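# Find the cabinet drawers with a broken interlock

## Task

The tool cabinet has four drawers and an interlock that should stop the other three from opening while any one is pulled out. On some drawers that interlock part has come loose, which can't be seen while they are closed. Work out which drawers these are. End with each faulty drawer open by at least a hand's width and each working drawer fully closed. The state must hold on its own: anything that stays in place only because the robot is holding it does not count.

## Robot and tools

Robot: two xArm6-style six-joint arms, left_arm and right_arm, each with a parallel two-finger gripper. Their root links sit in the scene frame at left_arm (-0.042, +0.271, 0) m and right_arm (+0.005, -0.279, 0) m, each turned slightly about z (quat_wxyz (+0.999, 0, 0, +0.047) and (+1.000, 0, 0, +0.030)). The scene frame has its origin on the table top midway between the arms. +x runs out over the table, +z is up, and left_arm is on the +y side. The arm names say nothing about image left or right.

Gripper geometry: the fingers point along the gripper's +z axis and close along its y axis. The reported hand point is between the pads when closed, about 2 cm short of the fingertips. Closing pushes the tips roughly 10 mm further along +z. At long reach the printed hand position can be somewhat off.

execute_actions(actions, pictures): actions is a list holding zero or one item.
- Empty list: nothing is sent, and the current state comes back.
- {"rows": [...], "steps": n}: a move lasting n control steps of 1/30 s each. n is 1 to 15 and defaults to 15. rows holds 1 to 15 rows, one used per step, and the last row repeats if rows run out.
- {"steps": n} with no rows: a wait. n can be up to 300, counted from the previous result, and your reply time counts toward it.
Each row is a single flat list of 14 numbers covering both arms, even when only one arm moves. The order is left_arm waist, shoulder, elbow, forearm roll, wrist pitch, wrist roll, opening, then the same seven for right_arm. The joint values are absolute target angles in radians, in the form the Joint positions line prints them; they are not offsets. Stated ranges per arm are: waist -6.283 to 6.283, shoulder -2.059 to 2.094, elbow -3.927 to 0.192, forearm roll -6.283 to 6.283, wrist pitch -1.693 to 3.142, wrist roll -6.283 to 6.283. The true end of each joint may differ by up to 0.010 rad. The whole call is refused, with nothing sent, if a target exceeds an end by more than 0.010 rad and is also further out than that joint's current reading. Targets beyond the true end get cut to it, and a "joint sent to its limit" line may appear, possibly referring to an earlier move. Missing that line does not prove there is room left. Opening is an absolute value from -1 (closed) to +1 (fully open). pictures (boolean) turns camera images on or off; they are included by default.

Motion limits: joint targets move at most 3.14 rad/s, with about 0.16 s to speed up, and all joints of an arm arrive together. Each step keeps a target within 0.623 rad of the measured angle. If a step would carry the hand more than 70 mm from where it is measured, that arm's targets are scaled back. Because of this, a large change needs several calls. Between calls the arms keep heading to the last row sent, because the simulation runs while you think. They give up once nothing moves or a step is HELD, and only a new action restarts travel or pressing.

Result lines:
- The state line gives each gripper's position (m), quat_wxyz and velocities in the scene frame.
- Joint positions and Joint velocities give one block per arm: six joints (rad, rad/s) plus the finger-pad gap in m (0.084 when fully open).
- grip_measured is the measured opening on the same -1..1 scale you command. To hold something, command a value well below it; lower squeezes harder, up to about 24 N per pad. A fast close can hit harder.
- Joint torques are the drives' total outputs, with per-arm offset, scale and noise. They are nonzero even with no contact.
- "joint command not followed" means a clearance check altered or blocked some joint targets. HELD marks steps where your row was partly or wholly not sent.
- TORQUE FAULT: a joint hit its load limit (waist 47, shoulder 47, elbow 28.2, forearm roll 28.2, wrist pitch 18.8, wrist roll 18.8 N m, any held weight included). The arm backs off, stays still for 10 s and drops the rest of the call.
- MOTOR HOT appears from 65 °C; holding loads heats motors. At 80 °C an OVER-TEMPERATURE FAULT brakes that arm until it cools.

Cameras: cam_head_left, cam_head_right, cam_high, cam_low, cam_left_wrist and cam_right_wrist, all 896x504. Calibration comes as OpenCV K, distortion D and T_world_to_cam, which maps scene-frame points into the camera frame. Wrist camera poses follow the joint readings. Small calibration errors are possible, and results list any camera whose numbers change.

zoom_image(camera, region): region is [x0, y0, x1, y1] in pixels of that camera's latest image, with the origin at top-left and at most 504x504. It returns a closer, sharper view. read_manual(section) returns only the licence texts ("licences") and moves nothing. finished_scene(scene) ends and grades the current scene (pass its number) and cannot be undone. Replying with no tool call also ends things.

Suggested approach: open one drawer a little, then test whether each other drawer still opens. A drawer that opens while another is out has a broken lock. End with the faulty drawers at least a hand's width out and every sound drawer closed, then let go and back away.

Avoid: arm-to-arm collisions or pressing, slamming drawers, hard pushes into the cabinet, dropping or knocking things over, and squeezing or pulling hard enough to trip torque faults.

Each tool is called after "Call:" as name([rows], argument=value, ...), one row to a line, values as JSON.

## Session

Call:
execute_actions(actions=[])

Scene clock: 0.00 s of 6600.00 s.
left_arm: end_effector_position=(+0.2093, +0.2925, +0.3294) grip_measured=+1.00 end_effector_quat_wxyz=(+0.403, +0.320, +0.857, +0.037) end_effector_velocity=(+0.000, -0.000, +0.000) end_effector_angular_velocity=(-0.001, -0.000, -0.001) | right_arm: end_effector_position=(+0.0741, -0.4794, +0.2362) grip_measured=+1.00 end_effector_quat_wxyz=(-0.088, +0.941, -0.042, +0.325) end_effector_velocity=(+0.000, +0.000, -0.000) end_effector_angular_velocity=(+0.001, -0.001, +0.001)
Joint positions: left_arm=[ 0.546 -1.584 -0.201 -0.658  1.263 -1.753  0.084] | right_arm=[-1.991 -0.803 -0.423  0.559  1.637 -1.922  0.084]
Joint velocities: left_arm=[-0.     0.    -0.    -0.001  0.     0.     0.   ] | right_arm=[-0.    -0.     0.001  0.     0.001 -0.001  0.   ]
Joint torques (N m, as the arm reports them, + toward a larger angle): no reading
Motor temperatures (°C, as the motors report them): left_arm=[32 34 36 35 35 36] | right_arm=[35 35 32 32 41 32]

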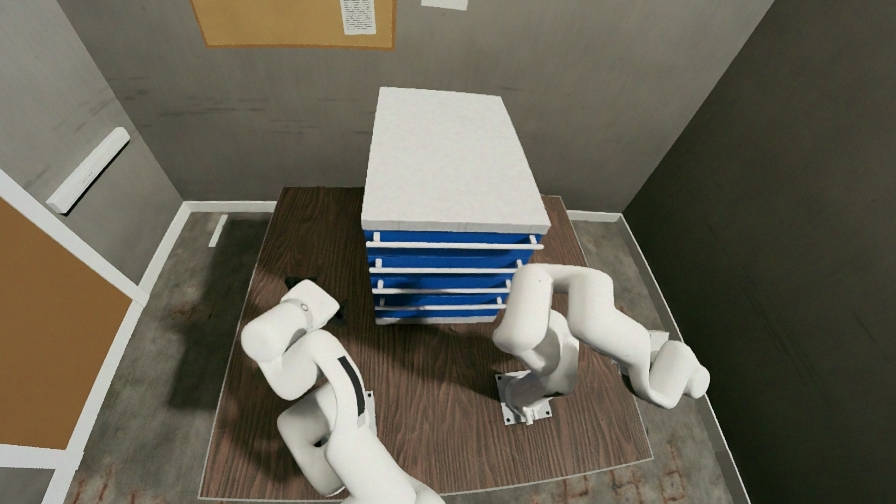

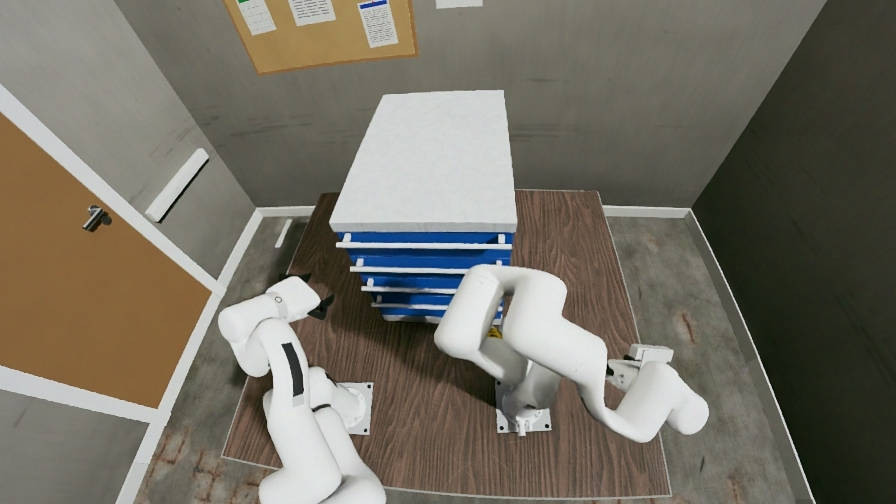

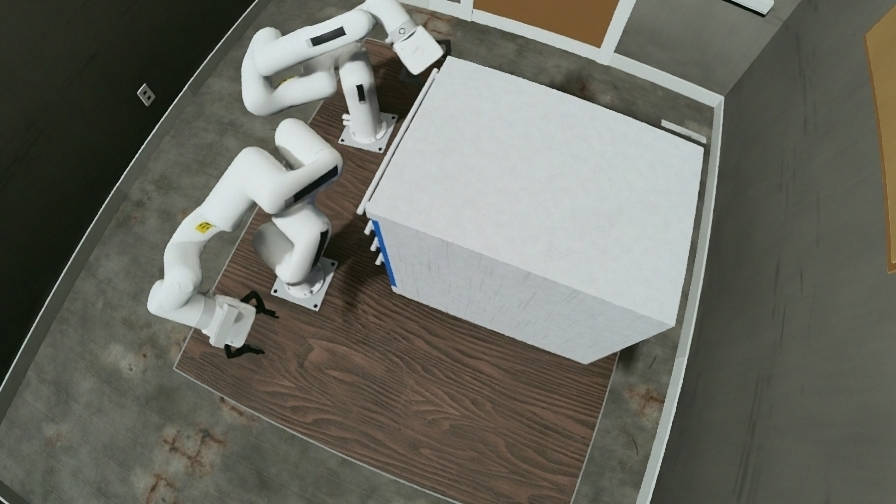

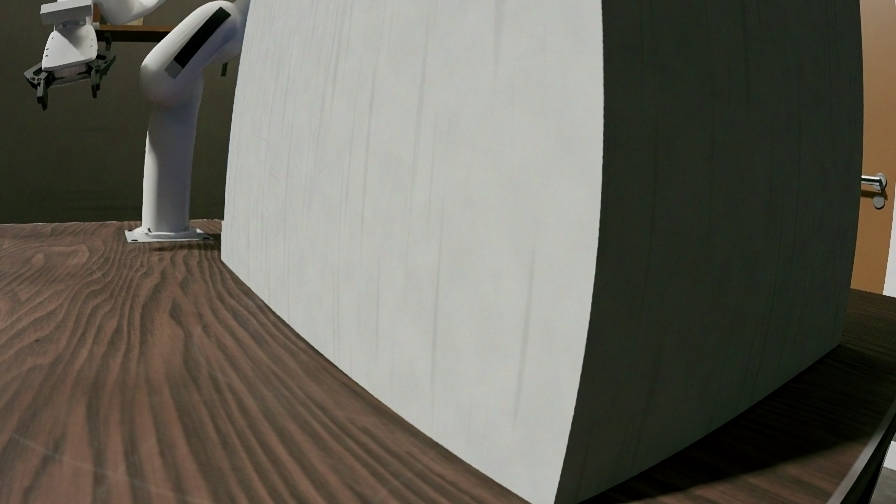

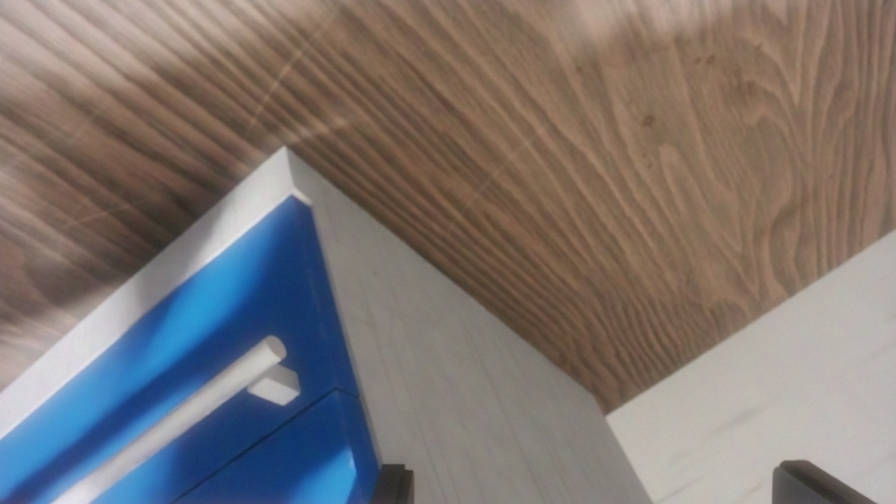

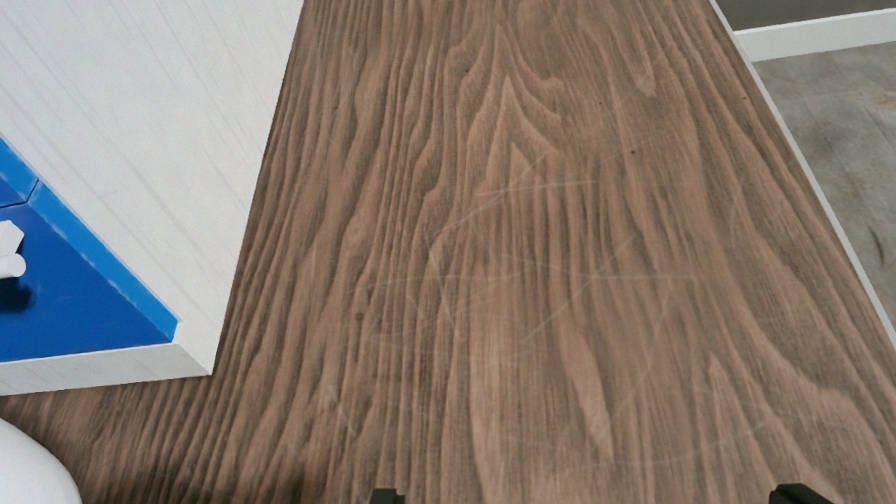

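Call:
zoom_image(camera="cam_head_left", region=[340, 200, 570, 340])

Call:
zoom_image(camera="cam_head_right", region=[310, 200, 540, 340])

Call:
zoom_image(camera="cam_high", region=[330, 40, 480, 310])

Region (340, 200, 570, 340) of cam_head_left's 896x504 image, scaled by 2.191, with more detail than that image has; it fills the top 307 rows of this view, and the rest is white.

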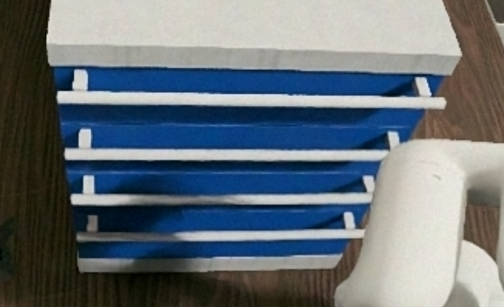

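Region (310, 200, 540, 340) of cam_head_right's 896x504 image, scaled by 2.191, with more detail than that image has; it fills the top 307 rows of this view, and the rest is white.

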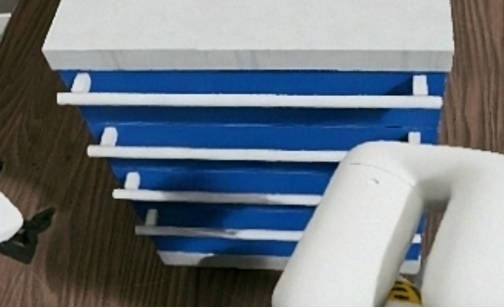

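Region (330, 40, 480, 310) of cam_high's 896x504 image, scaled by 1.867, with more detail than that image has.

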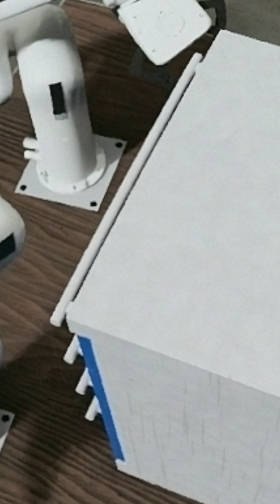

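Call:
execute_actions([
  {"rows": [[-2.417,-0.837,-0.520,1.375,2.30,-0.289,0.0,-3.2,-0.803,-0.423,-1.1,1.65,-1.85,0.3]], "steps": 15},
], pictures=false)

Call:
execute_actions([
  {"steps": 30},
], pictures=false)

Scene clock: 120.50 s of 6600.00 s.
left_arm: end_effector_position=(+0.1296, +0.2428, +0.2554) grip_measured=-0.01 end_effector_quat_wxyz=(+0.116, +0.671, +0.727, -0.090) end_effector_velocity=(+0.000, +0.001, +0.000) end_effector_angular_velocity=(-0.001, -0.000, +0.010) | right_arm: end_effector_position=(-0.0950, -0.3903, +0.2002) grip_measured=+0.29 end_effector_quat_wxyz=(-0.155, +0.941, -0.265, +0.143) end_effector_velocity=(-0.304, +0.329, -0.018) end_effector_angular_velocity=(+0.808, +0.693, -0.789)
Joint positions: left_arm=[ 0.183 -1.233 -0.364 -0.293  1.628 -1.387  0.044] | right_arm=[-2.48  -0.803 -0.423  0.07   1.644 -1.88   0.056]
Joint velocities: left_arm=[ 0.006 -0.002  0.001 -0.001  0.    -0.004 -0.001] | right_arm=[-1.108  0.    -0.001 -1.105  0.01   0.06  -0.   ]
Joint torques (N m, as the arm reports them, + toward a larger angle): left_arm=[ -1.5    3.61 -21.82  -0.67  -0.97  -0.36] | right_arm=[ -2.11  -2.73 -15.88   0.44  -0.69  -0.15]
Motor temperatures (°C, as the motors report them): left_arm=[32 34 41 35 35 36] | right_arm=[35 35 39 32 41 32]
A step of this action was HELD (marked below), so the robot has no last target. An arm can still carry out its HELD step.
Steps of this call (steps 1 to 90: nothing new was sent; then 117.00 s passed at rest; steps 91 to 105: all 15 steps of this action). Readings (joint positions):
91: left_arm=[0.545 -1.584 -0.201 -0.657 1.264 -1.753] | right_arm=[-1.991 -0.803 -0.423 0.559 1.637 -1.922]
92: left_arm=[0.538 -1.576 -0.206 -0.648 1.273 -1.743] | right_arm=[-1.999 -0.803 -0.423 0.550 1.638 -1.921]
94: left_arm=[0.469 -1.507 -0.243 -0.577 1.345 -1.671] | right_arm=[-2.063 -0.804 -0.423 0.485 1.639 -1.914]
98: left_arm=[0.235 -1.278 -0.346 -0.346 1.574 -1.442] | right_arm=[-2.221 -0.803 -0.423 0.329 1.641 -1.898]
100: left_arm=[0.167 -1.221 -0.362 -0.287 1.634 -1.383] | right_arm=[-2.294 -0.803 -0.423 0.255 1.642 -1.892] HELD
101: left_arm=[0.174 -1.226 -0.361 -0.290 1.631 -1.385] | right_arm=[-2.332 -0.803 -0.423 0.218 1.643 -1.889] HELD
102: left_arm=[0.178 -1.230 -0.362 -0.291 1.630 -1.386] | right_arm=[-2.369 -0.803 -0.423 0.181 1.643 -1.887] HELD
103: left_arm=[0.181 -1.232 -0.364 -0.292 1.629 -1.387] | right_arm=[-2.406 -0.803 -0.423 0.144 1.644 -1.884] HELD
104: left_arm=[0.182 -1.233 -0.364 -0.293 1.628 -1.387] | right_arm=[-2.443 -0.803 -0.423 0.107 1.644 -1.882] HELD
105: the state above HELD
joint command not followed: on one or more control steps a check withheld the commanded joint targets of the left arm, and it was not sent them on those steps. On the call's last step the targets were still withheld.
cause: the commanded joint targets would bring two parts of the arm too close to each other (its gripper and another part of the arm, with joints 2 (shoulder) to 6 (wrist roll) between them); next, command targets that bring no two parts of the arm closer together.

Scene clock: 121.50 s of 6600.00 s.
left_arm: end_effector_position=(+0.1292, +0.2425, +0.2549) grip_measured=-0.01 end_effector_quat_wxyz=(+0.114, +0.672, +0.726, -0.091) end_effector_velocity=(+0.000, +0.000, +0.001) end_effector_angular_velocity=(+0.000, -0.002, +0.000) | right_arm: end_effector_position=(-0.1308, -0.3423, +0.2004) grip_measured=+0.29 end_effector_quat_wxyz=(-0.189, +0.921, -0.328, +0.095) end_effector_velocity=(-0.001, +0.000, +0.000) end_effector_angular_velocity=(-0.000, +0.002, -0.000)
Joint positions: left_arm=[ 0.18  -1.231 -0.364 -0.292  1.629 -1.387  0.044] | right_arm=[-2.628 -0.803 -0.423 -0.078  1.646 -1.872  0.056]
Joint velocities: left_arm=[ 0.    -0.001 -0.002 -0.     0.    -0.    -0.   ] | right_arm=[-0.    -0.    -0.001 -0.001 -0.001 -0.    -0.   ]
Joint torques (N m, as the arm reports them, + toward a larger angle): left_arm=[ -0.85   2.89 -22.09  -0.41  -1.11  -0.41] | right_arm=[ -2.05  -2.51 -16.12   0.26  -0.72  -0.25]
Motor temperatures (°C, as the motors report them): left_arm=[32 34 41 35 35 36] | right_arm=[35 35 40 32 41 32]
Steps of this call (steps 1 to 30: nothing new was sent). Readings (joint positions):
1: left_arm=[0.183 -1.233 -0.364 -0.293 1.628 -1.387] | right_arm=[-2.516 -0.803 -0.423 0.034 1.645 -1.878]
2: left_arm=[0.182 -1.233 -0.364 -0.293 1.628 -1.387] | right_arm=[-2.551 -0.803 -0.423 -0.001 1.645 -1.876]
4: left_arm=[0.182 -1.232 -0.364 -0.292 1.628 -1.387] | right_arm=[-2.600 -0.803 -0.423 -0.049 1.646 -1.874]
8: left_arm=[0.181 -1.232 -0.364 -0.292 1.629 -1.387] | right_arm=[-2.624 -0.803 -0.423 -0.074 1.646 -1.873]
30: the state above

Call:
execute_actions([
  {"rows": [[-2.3,-1.2,-0.36,0.0,1.45,-0.8,0.0,-3.2,-0.803,-0.423,-1.1,1.65,-1.85,0.3]], "steps": 15},
], pictures=false)

Call:
execute_actions([
  {"steps": 45},
], pictures=false)

Scene clock: 128.30 s of 6600.00 s.
left_arm: end_effector_position=(+0.1318, +0.2314, +0.2511) grip_measured=-0.01 end_effector_quat_wxyz=(+0.087, +0.801, +0.590, -0.050) end_effector_velocity=(+0.008, -0.051, -0.006) end_effector_angular_velocity=(+0.281, -0.217, -1.174) | right_arm: end_effector_position=(-0.1870, -0.1620, +0.2471) grip_measured=+0.29 end_effector_quat_wxyz=(-0.363, +0.817, -0.442, -0.063) end_effector_velocity=(-0.059, +0.396, +0.208) end_effector_angular_velocity=(+1.337, +0.286, -0.154)
Joint positions: left_arm=[-0.029 -1.221 -0.363 -0.202  1.574 -1.206  0.044] | right_arm=[-3.    -0.803 -0.423 -0.637  1.649 -1.858  0.056]
Joint velocities: left_arm=[-0.695  0.027  0.002  0.262 -0.161  0.526 -0.   ] | right_arm=[-0.621 -0.    -0.001 -1.442  0.004  0.025  0.   ]
Joint torques (N m, as the arm reports them, + toward a larger angle): left_arm=[ -0.99   2.57 -22.34  -0.4   -1.21  -0.22] | right_arm=[ -2.69  -2.8  -16.25  -0.19  -0.49  -0.54]
Motor temperatures (°C, as the motors report them): left_arm=[32 34 41 35 35 36] | right_arm=[35 35 40 32 41 32]
Steps of this call (steps 1 to 90: nothing new was sent; then 3.30 s passed at rest; steps 91 to 105: all 15 steps of this action). Readings (joint positions):
91: left_arm=[0.180 -1.231 -0.364 -0.292 1.629 -1.387] | right_arm=[-2.628 -0.803 -0.423 -0.079 1.646 -1.872]
92: left_arm=[0.178 -1.231 -0.364 -0.291 1.628 -1.385] | right_arm=[-2.636 -0.803 -0.423 -0.087 1.646 -1.872]
94: left_arm=[0.169 -1.230 -0.364 -0.286 1.626 -1.376] | right_arm=[-2.695 -0.803 -0.423 -0.153 1.646 -1.870]
98: left_arm=[0.121 -1.228 -0.364 -0.264 1.612 -1.332] | right_arm=[-2.832 -0.803 -0.423 -0.321 1.647 -1.864]
105: the state above

Scene clock: 129.80 s of 6600.00 s.
left_arm: end_effector_position=(+0.0597, +0.1022, +0.2513) grip_measured=-0.01 end_effector_quat_wxyz=(+0.047, +0.996, -0.069, +0.018) end_effector_velocity=(-0.109, -0.072, +0.002) end_effector_angular_velocity=(+0.005, -0.048, -0.778) | right_arm: end_effector_position=(-0.1900, -0.0502, +0.3318) grip_measured=+0.29 end_effector_quat_wxyz=(-0.522, +0.708, -0.446, -0.169) end_effector_velocity=(-0.000, -0.000, -0.000) end_effector_angular_velocity=(+0.000, -0.000, +0.001)
Joint positions: left_arm=[-1.088 -1.203 -0.36  -0.027  1.467 -0.855  0.044] | right_arm=[-3.2   -0.803 -0.423 -1.1    1.65  -1.85   0.056]
Joint velocities: left_arm=[-0.706  0.003 -0.     0.036 -0.023  0.073 -0.   ] | right_arm=[ 0.    -0.     0.    -0.001 -0.001 -0.001 -0.   ]
Joint torques (N m, as the arm reports them, + toward a larger angle): left_arm=[ -0.83   2.07 -22.58  -0.2   -1.43  -0.18] | right_arm=[ -2.06  -3.15 -16.51  -0.94  -0.03  -0.26]
Motor temperatures (°C, as the motors report them): left_arm=[32 34 41 35 35 36] | right_arm=[35 35 40 32 41 32]
Steps of this call (steps 1 to 45: the robot went on to your last target). Readings (joint positions):
1: left_arm=[-0.053 -1.220 -0.363 -0.193 1.568 -1.189] | right_arm=[-3.020 -0.803 -0.423 -0.686 1.649 -1.857]
2: left_arm=[-0.076 -1.219 -0.362 -0.185 1.563 -1.172] | right_arm=[-3.041 -0.803 -0.423 -0.734 1.649 -1.856]
4: left_arm=[-0.123 -1.218 -0.362 -0.169 1.554 -1.140] | right_arm=[-3.084 -0.803 -0.423 -0.832 1.649 -1.855]
8: left_arm=[-0.217 -1.215 -0.362 -0.141 1.537 -1.085] | right_arm=[-3.165 -0.803 -0.423 -1.019 1.650 -1.851]
45: the state above

Call:
execute_actions([
  {"rows": [[-2.417,-1.0,-0.45,1.375,1.7,-0.3,0.0,-3.2,-0.803,-0.423,-1.1,1.65,-1.85,0.3]], "steps": 15},
], pictures=false)

Call:
execute_actions([
  {"steps": 20},
], pictures=false)

Scene clock: 134.33 s of 6600.00 s.
left_arm: end_effector_position=(-0.0166, +0.0228, +0.3169) grip_measured=-0.01 end_effector_quat_wxyz=(+0.169, -0.527, +0.750, -0.361) end_effector_velocity=(+0.222, -0.225, +0.330) end_effector_angular_velocity=(-0.841, -1.598, -0.375) | right_arm: end_effector_position=(-0.1900, -0.0502, +0.3318) grip_measured=+0.29 end_effector_quat_wxyz=(-0.522, +0.708, -0.446, -0.169) end_effector_velocity=(-0.001, +0.000, +0.000) end_effector_angular_velocity=(+0.001, +0.002, +0.001)
Joint positions: left_arm=[-2.396 -1.036 -0.433  0.8    1.654 -0.393  0.044] | right_arm=[-3.2   -0.803 -0.423 -1.1    1.65  -1.85   0.056]
Joint velocities: left_arm=[-0.08   0.136 -0.063  1.801  0.172  0.346 -0.   ] | right_arm=[ 0.    -0.    -0.    -0.001 -0.001  0.001  0.   ]
Joint torques (N m, as the arm reports them, + toward a larger angle): left_arm=[ -0.43  -0.43 -22.64   1.01  -0.48  -0.48] | right_arm=[ -2.03  -3.05 -16.75  -0.92  -0.1   -0.25]
Motor temperatures (°C, as the motors report them): left_arm=[32 34 41 35 35 36] | right_arm=[35 35 40 32 41 32]
Steps of this call (steps 1 to 75: the robot went on to your last target; steps 76 to 121: nothing new was sent; steps 122 to 136: all 15 steps of this action). Readings (joint positions):
122: left_arm=[-2.300 -1.200 -0.360 0.001 1.450 -0.799] | right_arm=[-3.200 -0.803 -0.423 -1.100 1.650 -1.850]
123: left_arm=[-2.302 -1.197 -0.362 0.010 1.454 -0.792] | right_arm=[-3.200 -0.803 -0.423 -1.100 1.650 -1.850]
125: left_arm=[-2.315 -1.175 -0.372 0.081 1.483 -0.733] | right_arm=[-3.200 -0.803 -0.423 -1.100 1.650 -1.850]
129: left_arm=[-2.362 -1.093 -0.407 0.365 1.582 -0.536] | right_arm=[-3.200 -0.803 -0.423 -1.100 1.650 -1.850]
136: the state above

Scene clock: 135.00 s of 6600.00 s.
left_arm: end_effector_position=(+0.0237, -0.0311, +0.4458) grip_measured=-0.01 end_effector_quat_wxyz=(+0.256, -0.409, +0.649, -0.588) end_effector_velocity=(-0.001, -0.001, +0.002) end_effector_angular_velocity=(-0.004, -0.006, -0.003) | right_arm: end_effector_position=(-0.1900, -0.0502, +0.3318) grip_measured=+0.29 end_effector_quat_wxyz=(-0.522, +0.708, -0.446, -0.169) end_effector_velocity=(+0.001, +0.000, -0.001) end_effector_angular_velocity=(+0.000, -0.002, -0.002)
Joint positions: left_arm=[-2.417 -1.    -0.45   1.374  1.7   -0.3    0.044] | right_arm=[-3.2   -0.803 -0.423 -1.1    1.65  -1.85   0.056]
Joint velocities: left_arm=[-0.     0.002 -0.001  0.007 -0.002  0.001  0.   ] | right_arm=[-0.    -0.     0.001  0.     0.001  0.     0.   ]
Joint torques (N m, as the arm reports them, + toward a larger angle): left_arm=[ -1.27  -0.84 -22.38   1.85   0.56  -0.41] | right_arm=[ -1.99  -2.92 -16.55  -0.89  -0.01  -0.35]
Motor temperatures (°C, as the motors report them): left_arm=[32 34 41 35 35 36] | right_arm=[35 35 40 32 41 32]
Steps of this call (steps 1 to 20: the robot went on to your last target). Readings (joint positions):
1: left_arm=[-2.398 -1.032 -0.435 0.861 1.659 -0.382] | right_arm=[-3.200 -0.803 -0.423 -1.100 1.650 -1.850]
2: left_arm=[-2.400 -1.028 -0.437 0.920 1.664 -0.372] | right_arm=[-3.200 -0.803 -0.423 -1.100 1.650 -1.850]
4: left_arm=[-2.405 -1.021 -0.440 1.039 1.674 -0.353] | right_arm=[-3.200 -0.803 -0.423 -1.100 1.650 -1.850]
8: left_arm=[-2.413 -1.007 -0.447 1.265 1.691 -0.318] | right_arm=[-3.200 -0.803 -0.423 -1.100 1.650 -1.850]
20: the state above

Now left to the x=0.14 pose, right to its pre-pose.

Call:
execute_actions([
  {"rows": [[-2.171,-0.978,-0.432,1.4825,2.070,-0.183,0.6,-4.193,0.003,-0.269,-1.007,1.715,-1.794,0.6]], "steps": 15},
], pictures=false)

Call:
execute_actions([
  {"steps": 40},
])

Scene clock: 136.63 s of 6600.00 s.
left_arm: end_effector_position=(+0.1384, +0.0679, +0.4777) grip_measured=+0.59 end_effector_quat_wxyz=(+0.497, -0.499, +0.502, -0.502) end_effector_velocity=(+0.011, +0.021, +0.007) end_effector_angular_velocity=(+0.024, -0.035, +0.097) | right_arm: end_effector_position=(-0.0370, -0.0069, +0.2218) grip_measured=+0.59 end_effector_quat_wxyz=(+0.593, -0.620, +0.481, -0.178) end_effector_velocity=(+0.412, -0.010, -0.163) end_effector_angular_velocity=(-0.421, -0.857, -1.278)
Joint positions: left_arm=[-2.174 -0.978 -0.432  1.481  2.065 -0.185  0.069] | right_arm=[-3.668 -0.37  -0.335 -1.047  1.687 -1.818  0.069]
Joint velocities: left_arm=[0.031 0.007 0.003 0.02  0.071 0.024 0.   ] | right_arm=[-1.162  0.824  0.144  0.088  0.065  0.053  0.   ]
Joint torques (N m, as the arm reports them, + toward a larger angle): left_arm=[ -2.3   -0.01 -21.41   1.94   0.57  -0.27] | right_arm=[ -2.62  -7.82 -12.98  -0.4    0.95  -0.43]
Motor temperatures (°C, as the motors report them): left_arm=[32 34 41 35 35 36] | right_arm=[35 35 40 32 41 32]
Steps of this call (steps 1 to 15: the robot went on to your last target; steps 16 to 34: nothing new was sent; steps 35 to 49: all 15 steps of this action). Readings (joint positions):
35: left_arm=[-2.417 -1.000 -0.450 1.375 1.701 -0.300] | right_arm=[-3.201 -0.803 -0.423 -1.100 1.650 -1.850]
36: left_arm=[-2.412 -0.999 -0.450 1.378 1.710 -0.297] | right_arm=[-3.208 -0.795 -0.423 -1.099 1.651 -1.849]
38: left_arm=[-2.370 -0.995 -0.447 1.397 1.775 -0.276] | right_arm=[-3.269 -0.736 -0.412 -1.090 1.657 -1.843]
42: left_arm=[-2.262 -0.986 -0.439 1.443 1.933 -0.226] | right_arm=[-3.413 -0.590 -0.374 -1.071 1.670 -1.832]
49: the state above

Scene clock: 137.97 s of 6600.00 s.
left_arm: end_effector_position=(+0.1394, +0.0696, +0.4782) grip_measured=+0.59 end_effector_quat_wxyz=(+0.500, -0.500, +0.500, -0.500) end_effector_velocity=(+0.000, +0.000, +0.000) end_effector_angular_velocity=(-0.001, +0.000, +0.001) | right_arm: end_effector_position=(+0.1360, -0.0785, +0.1671) grip_measured=+0.59 end_effector_quat_wxyz=(+0.500, -0.500, +0.501, -0.500) end_effector_velocity=(+0.000, -0.000, +0.000) end_effector_angular_velocity=(-0.001, -0.000, -0.000)
Joint positions: left_arm=[-2.171 -0.978 -0.432  1.482  2.07  -0.183  0.069] | right_arm=[-4.193  0.003 -0.269 -1.007  1.715 -1.794  0.069]
Joint velocities: left_arm=[ 0.     0.001 -0.001 -0.     0.001 -0.     0.   ] | right_arm=[-0.     0.    -0.     0.     0.    -0.001 -0.   ]
Joint torques (N m, as the arm reports them, + toward a larger angle): left_arm=[ -0.77  -0.36 -21.41   2.22   0.79  -0.34] | right_arm=[-2.18 -9.2  -7.73 -0.03  1.65 -0.28]
Motor temperatures (°C, as the motors report them): left_arm=[32 34 41 35 35 36] | right_arm=[35 35 39 32 41 32]
Steps of this call (steps 1 to 40: the robot went on to your last target). Readings (joint positions):
1: left_arm=[-2.173 -0.978 -0.432 1.481 2.066 -0.184] | right_arm=[-3.707 -0.342 -0.330 -1.044 1.689 -1.816]
2: left_arm=[-2.173 -0.978 -0.432 1.482 2.068 -0.184] | right_arm=[-3.746 -0.315 -0.325 -1.041 1.691 -1.815]
4: left_arm=[-2.172 -0.978 -0.432 1.482 2.069 -0.183] | right_arm=[-3.824 -0.260 -0.316 -1.035 1.695 -1.811]
8: left_arm=[-2.172 -0.978 -0.432 1.482 2.070 -0.183] | right_arm=[-3.980 -0.149 -0.296 -1.023 1.704 -1.804]
40: the state above
camera_calibration (this result's frames):
cam_left_wrist: T_world_to_cam=[[0.00579015, 0.00018164, -0.999983, 0.508485], [-0.0127858, 0.999918, 0.000107596, -0.00601652], [0.999901, 0.0127849, 0.005792, -0.0112153], [0, 0, 0, 1]] pos_world=[0.00819309, 0.00606705, 0.508542]
cam_right_wrist: T_world_to_cam=[[-0.0131579, -0.00810189, -0.999881, 0.199886], [0.00503096, 0.999954, -0.00816869, 0.144944], [0.999901, -0.00513784, -0.0131165, -0.00148468], [0, 0, 0, 1]] pos_world=[0.0033854, -0.143325, 0.201027]

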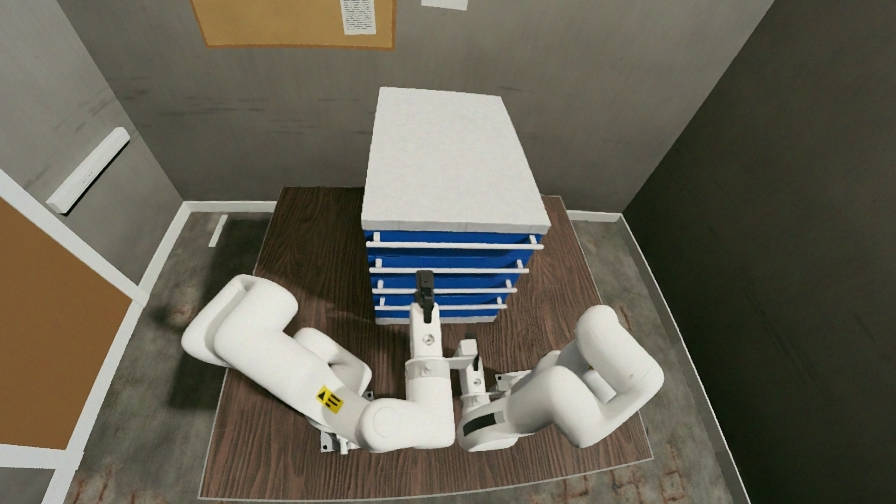

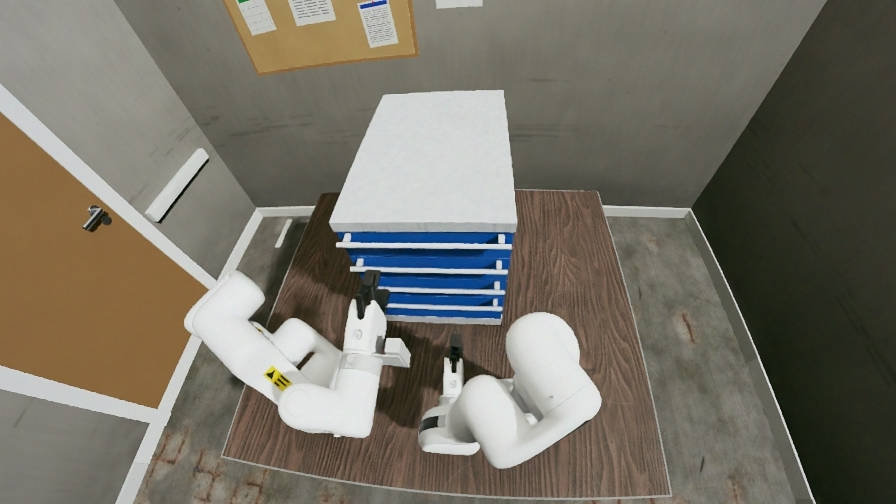

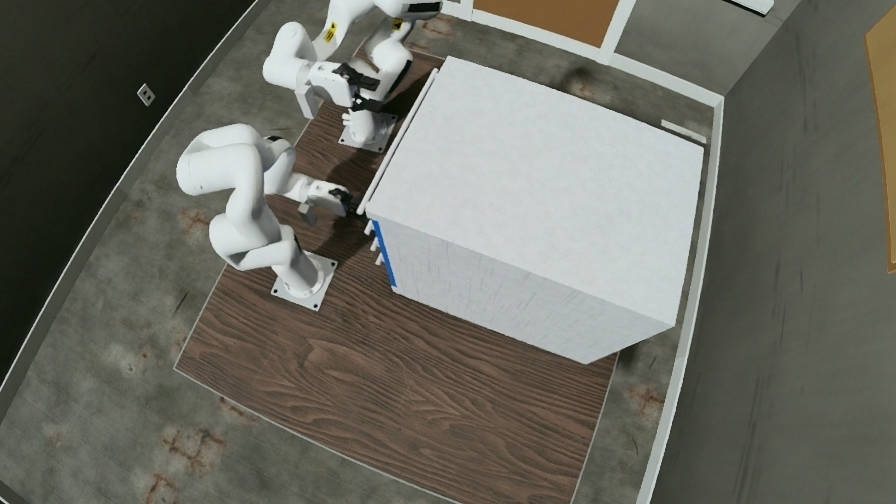

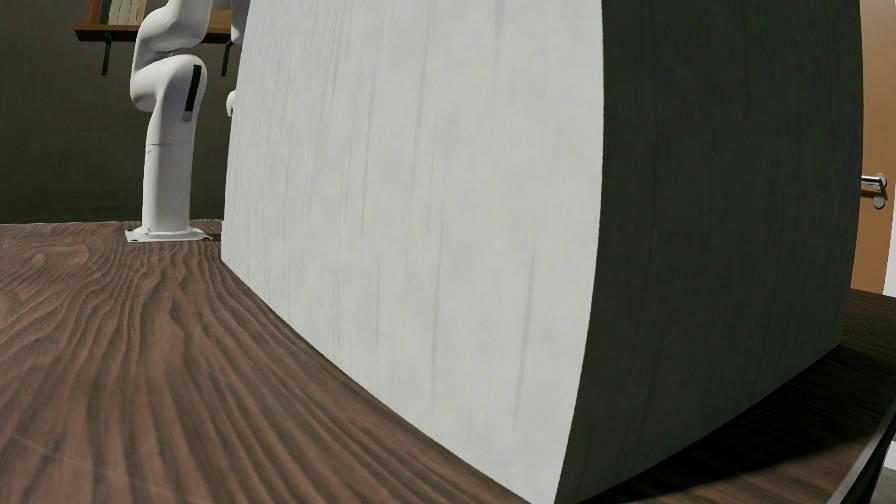

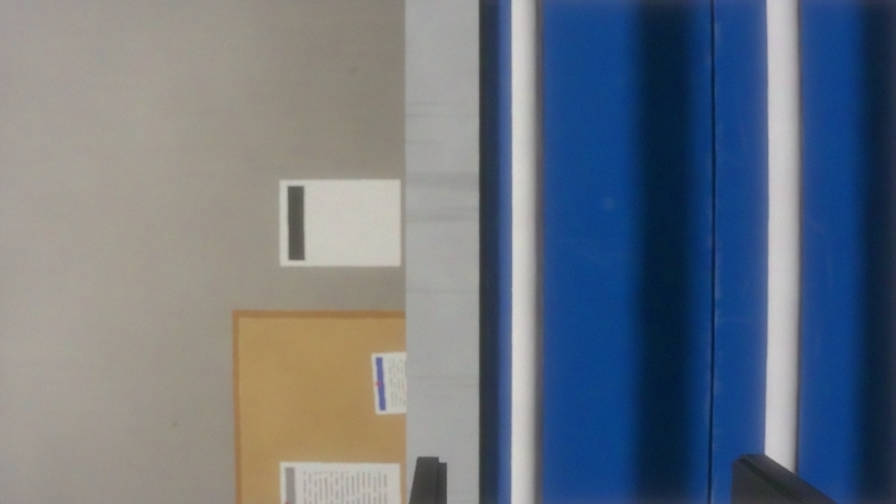

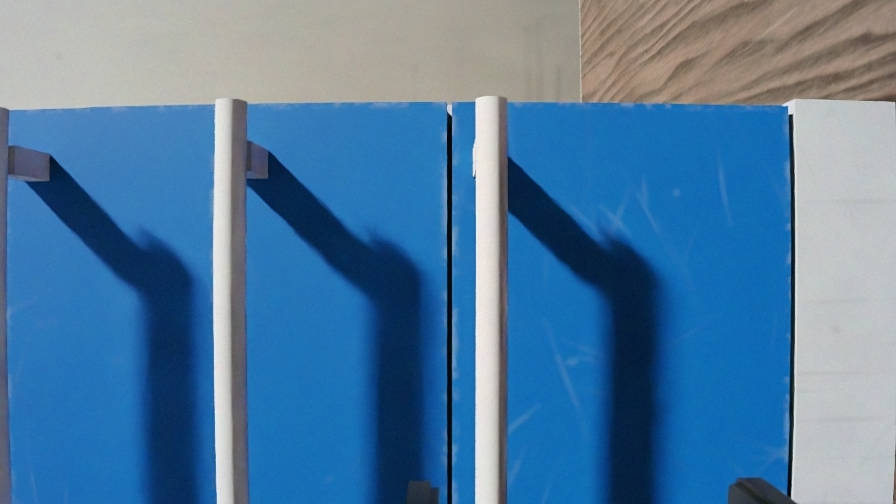

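Call:
execute_actions([
  {"rows": [[-1.903,-1.0505,-0.392,1.540,1.807,-0.130,0.6,-4.262,-0.1055,-0.215,-1.083,1.725,-1.853,0.6]], "steps": 12},
], pictures=false)

Call:
execute_actions([
  {"rows": [[-1.665,-1.069,-0.383,1.571,1.571,-0.119,0.6,-4.4465,-0.159,-0.156,-1.260,1.670,-1.870,0.6]], "steps": 15},
])

Scene clock: 165.67 s of 6600.00 s.
left_arm: end_effector_position=(+0.1787, +0.0698, +0.4780) grip_measured=+0.59 end_effector_quat_wxyz=(+0.501, -0.500, +0.500, -0.499) end_effector_velocity=(-0.002, -0.009, -0.002) end_effector_angular_velocity=(+0.012, -0.002, -0.036) | right_arm: end_effector_position=(+0.1558, -0.0787, +0.1817) grip_measured=+0.59 end_effector_quat_wxyz=(+0.500, -0.500, +0.500, -0.500) end_effector_velocity=(+0.001, +0.000, +0.001) end_effector_angular_velocity=(-0.004, -0.002, +0.002)
Joint positions: left_arm=[-1.905 -1.05  -0.392  1.539  1.81  -0.131  0.069] | right_arm=[-4.261 -0.104 -0.216 -1.082  1.725 -1.852  0.069]
Joint velocities: left_arm=[ 0.009 -0.     0.006  0.006 -0.044  0.008  0.   ] | right_arm=[-0.005 -0.006  0.004 -0.008  0.001 -0.007 -0.   ]
Joint torques (N m, as the arm reports them, + toward a larger angle): left_arm=[ -1.11   0.52 -22.26   1.87   0.72  -0.43] | right_arm=[-2.2  -7.61 -8.44 -0.16  1.79 -0.36]
Motor temperatures (°C, as the motors report them): left_arm=[32 34 41 35 35 36] | right_arm=[35 35 36 32 41 32]
Steps of this call (steps 1 to 15: the robot went on to your last target; steps 16 to 90: nothing new was sent; then 24.30 s passed at rest; steps 91 to 102: all 12 steps of this action). Readings (joint positions):
91: left_arm=[-2.170 -0.978 -0.432 1.483 2.069 -0.183] | right_arm=[-4.193 0.002 -0.269 -1.007 1.715 -1.794]
92: left_arm=[-2.163 -0.980 -0.431 1.485 2.059 -0.181] | right_arm=[-4.198 -0.005 -0.265 -1.014 1.715 -1.800]
94: left_arm=[-2.095 -0.998 -0.420 1.500 1.989 -0.167] | right_arm=[-4.228 -0.052 -0.241 -1.047 1.720 -1.825]
98: left_arm=[-1.925 -1.045 -0.396 1.535 1.834 -0.135] | right_arm=[-4.259 -0.101 -0.218 -1.079 1.725 -1.849]
102: the state above

Scene clock: 166.17 s of 6600.00 s.
left_arm: end_effector_position=(+0.2091, +0.0693, +0.4781) grip_measured=+0.59 end_effector_quat_wxyz=(+0.500, -0.500, +0.500, -0.500) end_effector_velocity=(+0.000, -0.001, +0.000) end_effector_angular_velocity=(+0.000, +0.000, -0.003) | right_arm: end_effector_position=(+0.1957, -0.0784, +0.1821) grip_measured=+0.59 end_effector_quat_wxyz=(+0.500, -0.500, +0.500, -0.500) end_effector_velocity=(+0.001, +0.000, +0.000) end_effector_angular_velocity=(+0.000, -0.001, +0.001)
Joint positions: left_arm=[-1.667 -1.069 -0.383  1.571  1.572 -0.119  0.069] | right_arm=[-4.445 -0.159 -0.156 -1.259  1.67  -1.87   0.069]
Joint velocities: left_arm=[ 0.006 -0.    -0.     0.001 -0.009  0.001  0.   ] | right_arm=[-0.005 -0.002  0.002 -0.006 -0.001  0.     0.   ]
Joint torques (N m, as the arm reports them, + toward a larger angle): left_arm=[ -1.01   0.17 -22.87   1.7    0.83  -0.3 ] | right_arm=[-2.02 -7.27 -9.03  0.1   1.71 -0.29]
Motor temperatures (°C, as the motors report them): left_arm=[32 34 41 35 35 36] | right_arm=[35 35 36 32 41 32]
Steps of this call (steps 1 to 15: all 15 steps of this action). Readings (joint positions):
1: left_arm=[-1.904 -1.050 -0.392 1.540 1.808 -0.130] | right_arm=[-4.262 -0.105 -0.215 -1.083 1.724 -1.853]
2: left_arm=[-1.896 -1.051 -0.392 1.541 1.797 -0.130] | right_arm=[-4.270 -0.107 -0.213 -1.092 1.720 -1.854]
4: left_arm=[-1.828 -1.056 -0.389 1.550 1.727 -0.126] | right_arm=[-4.334 -0.126 -0.193 -1.154 1.701 -1.860]
8: left_arm=[-1.682 -1.068 -0.384 1.568 1.593 -0.120] | right_arm=[-4.436 -0.156 -0.158 -1.247 1.675 -1.869]
15: the state above
camera_calibration (this result's frames):
cam_left_wrist: T_world_to_cam=[[0.00571953, -0.000167824, -0.999984, 0.508048], [-0.0117814, 0.999931, -0.0002352, -0.00486643], [0.999914, 0.0117826, 0.00571715, -0.0808277], [0, 0, 0, 1]] pos_world=[0.0778577, 0.00590371, 0.508501]
cam_right_wrist: T_world_to_cam=[[-0.013048, -0.0086892, -0.999877, 0.215608], [0.00401423, 0.999954, -0.00874225, 0.144918], [0.999907, -0.00412781, -0.0130125, -0.0609401], [0, 0, 0, 1]] pos_world=[0.0631659, -0.143289, 0.216055]

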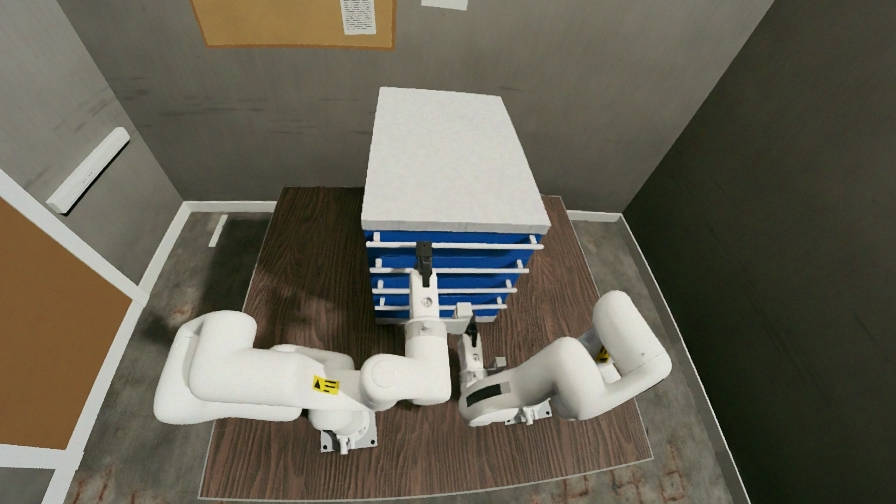

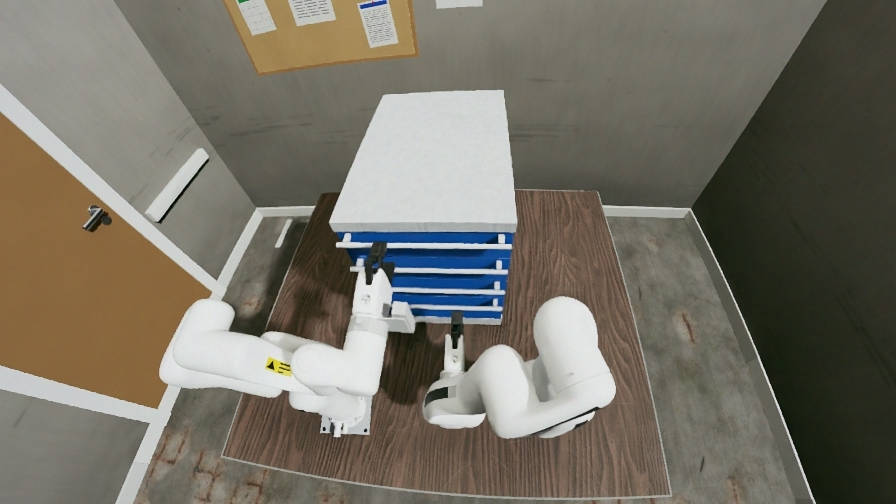

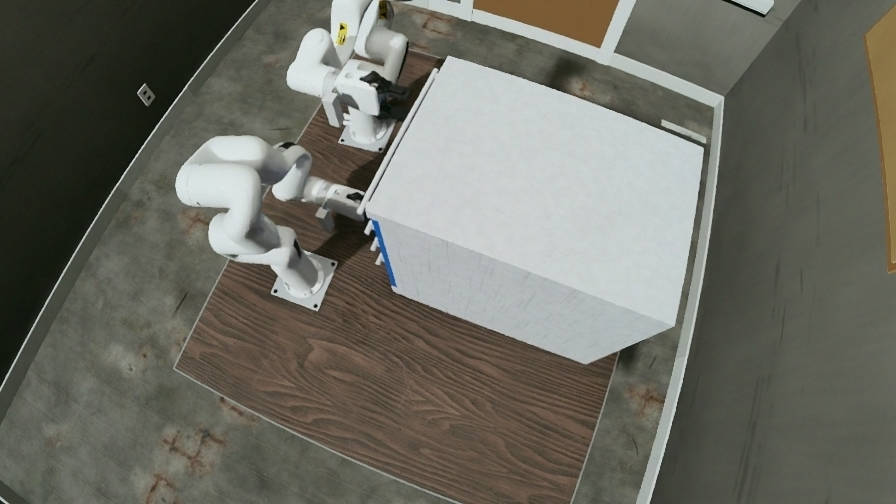

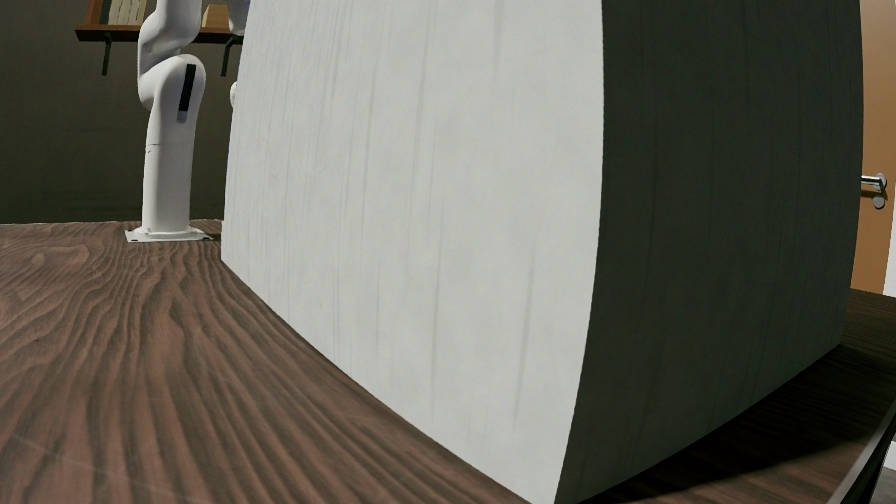

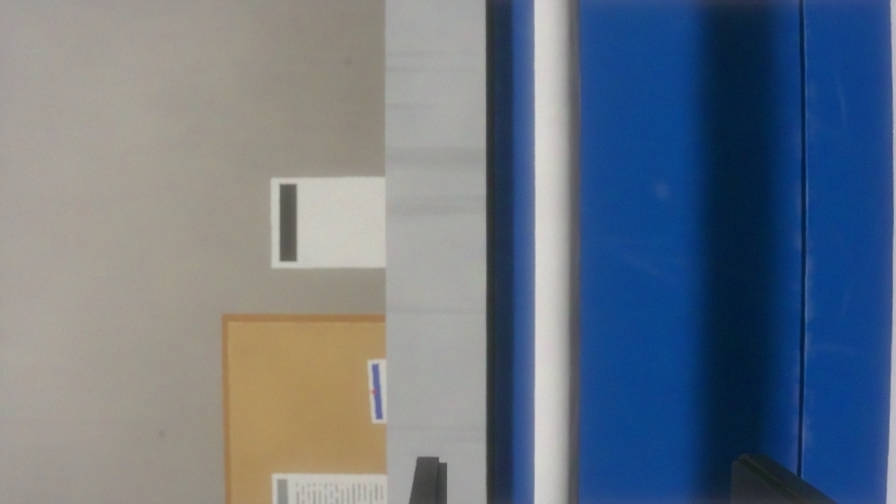

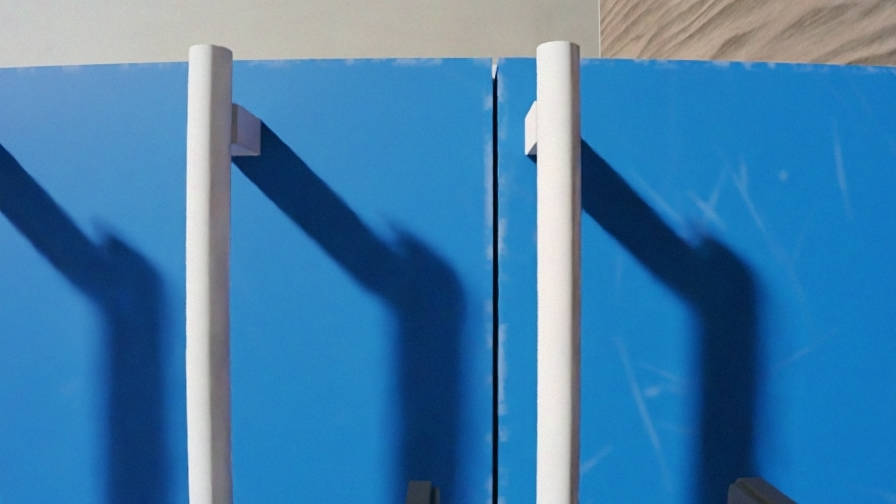

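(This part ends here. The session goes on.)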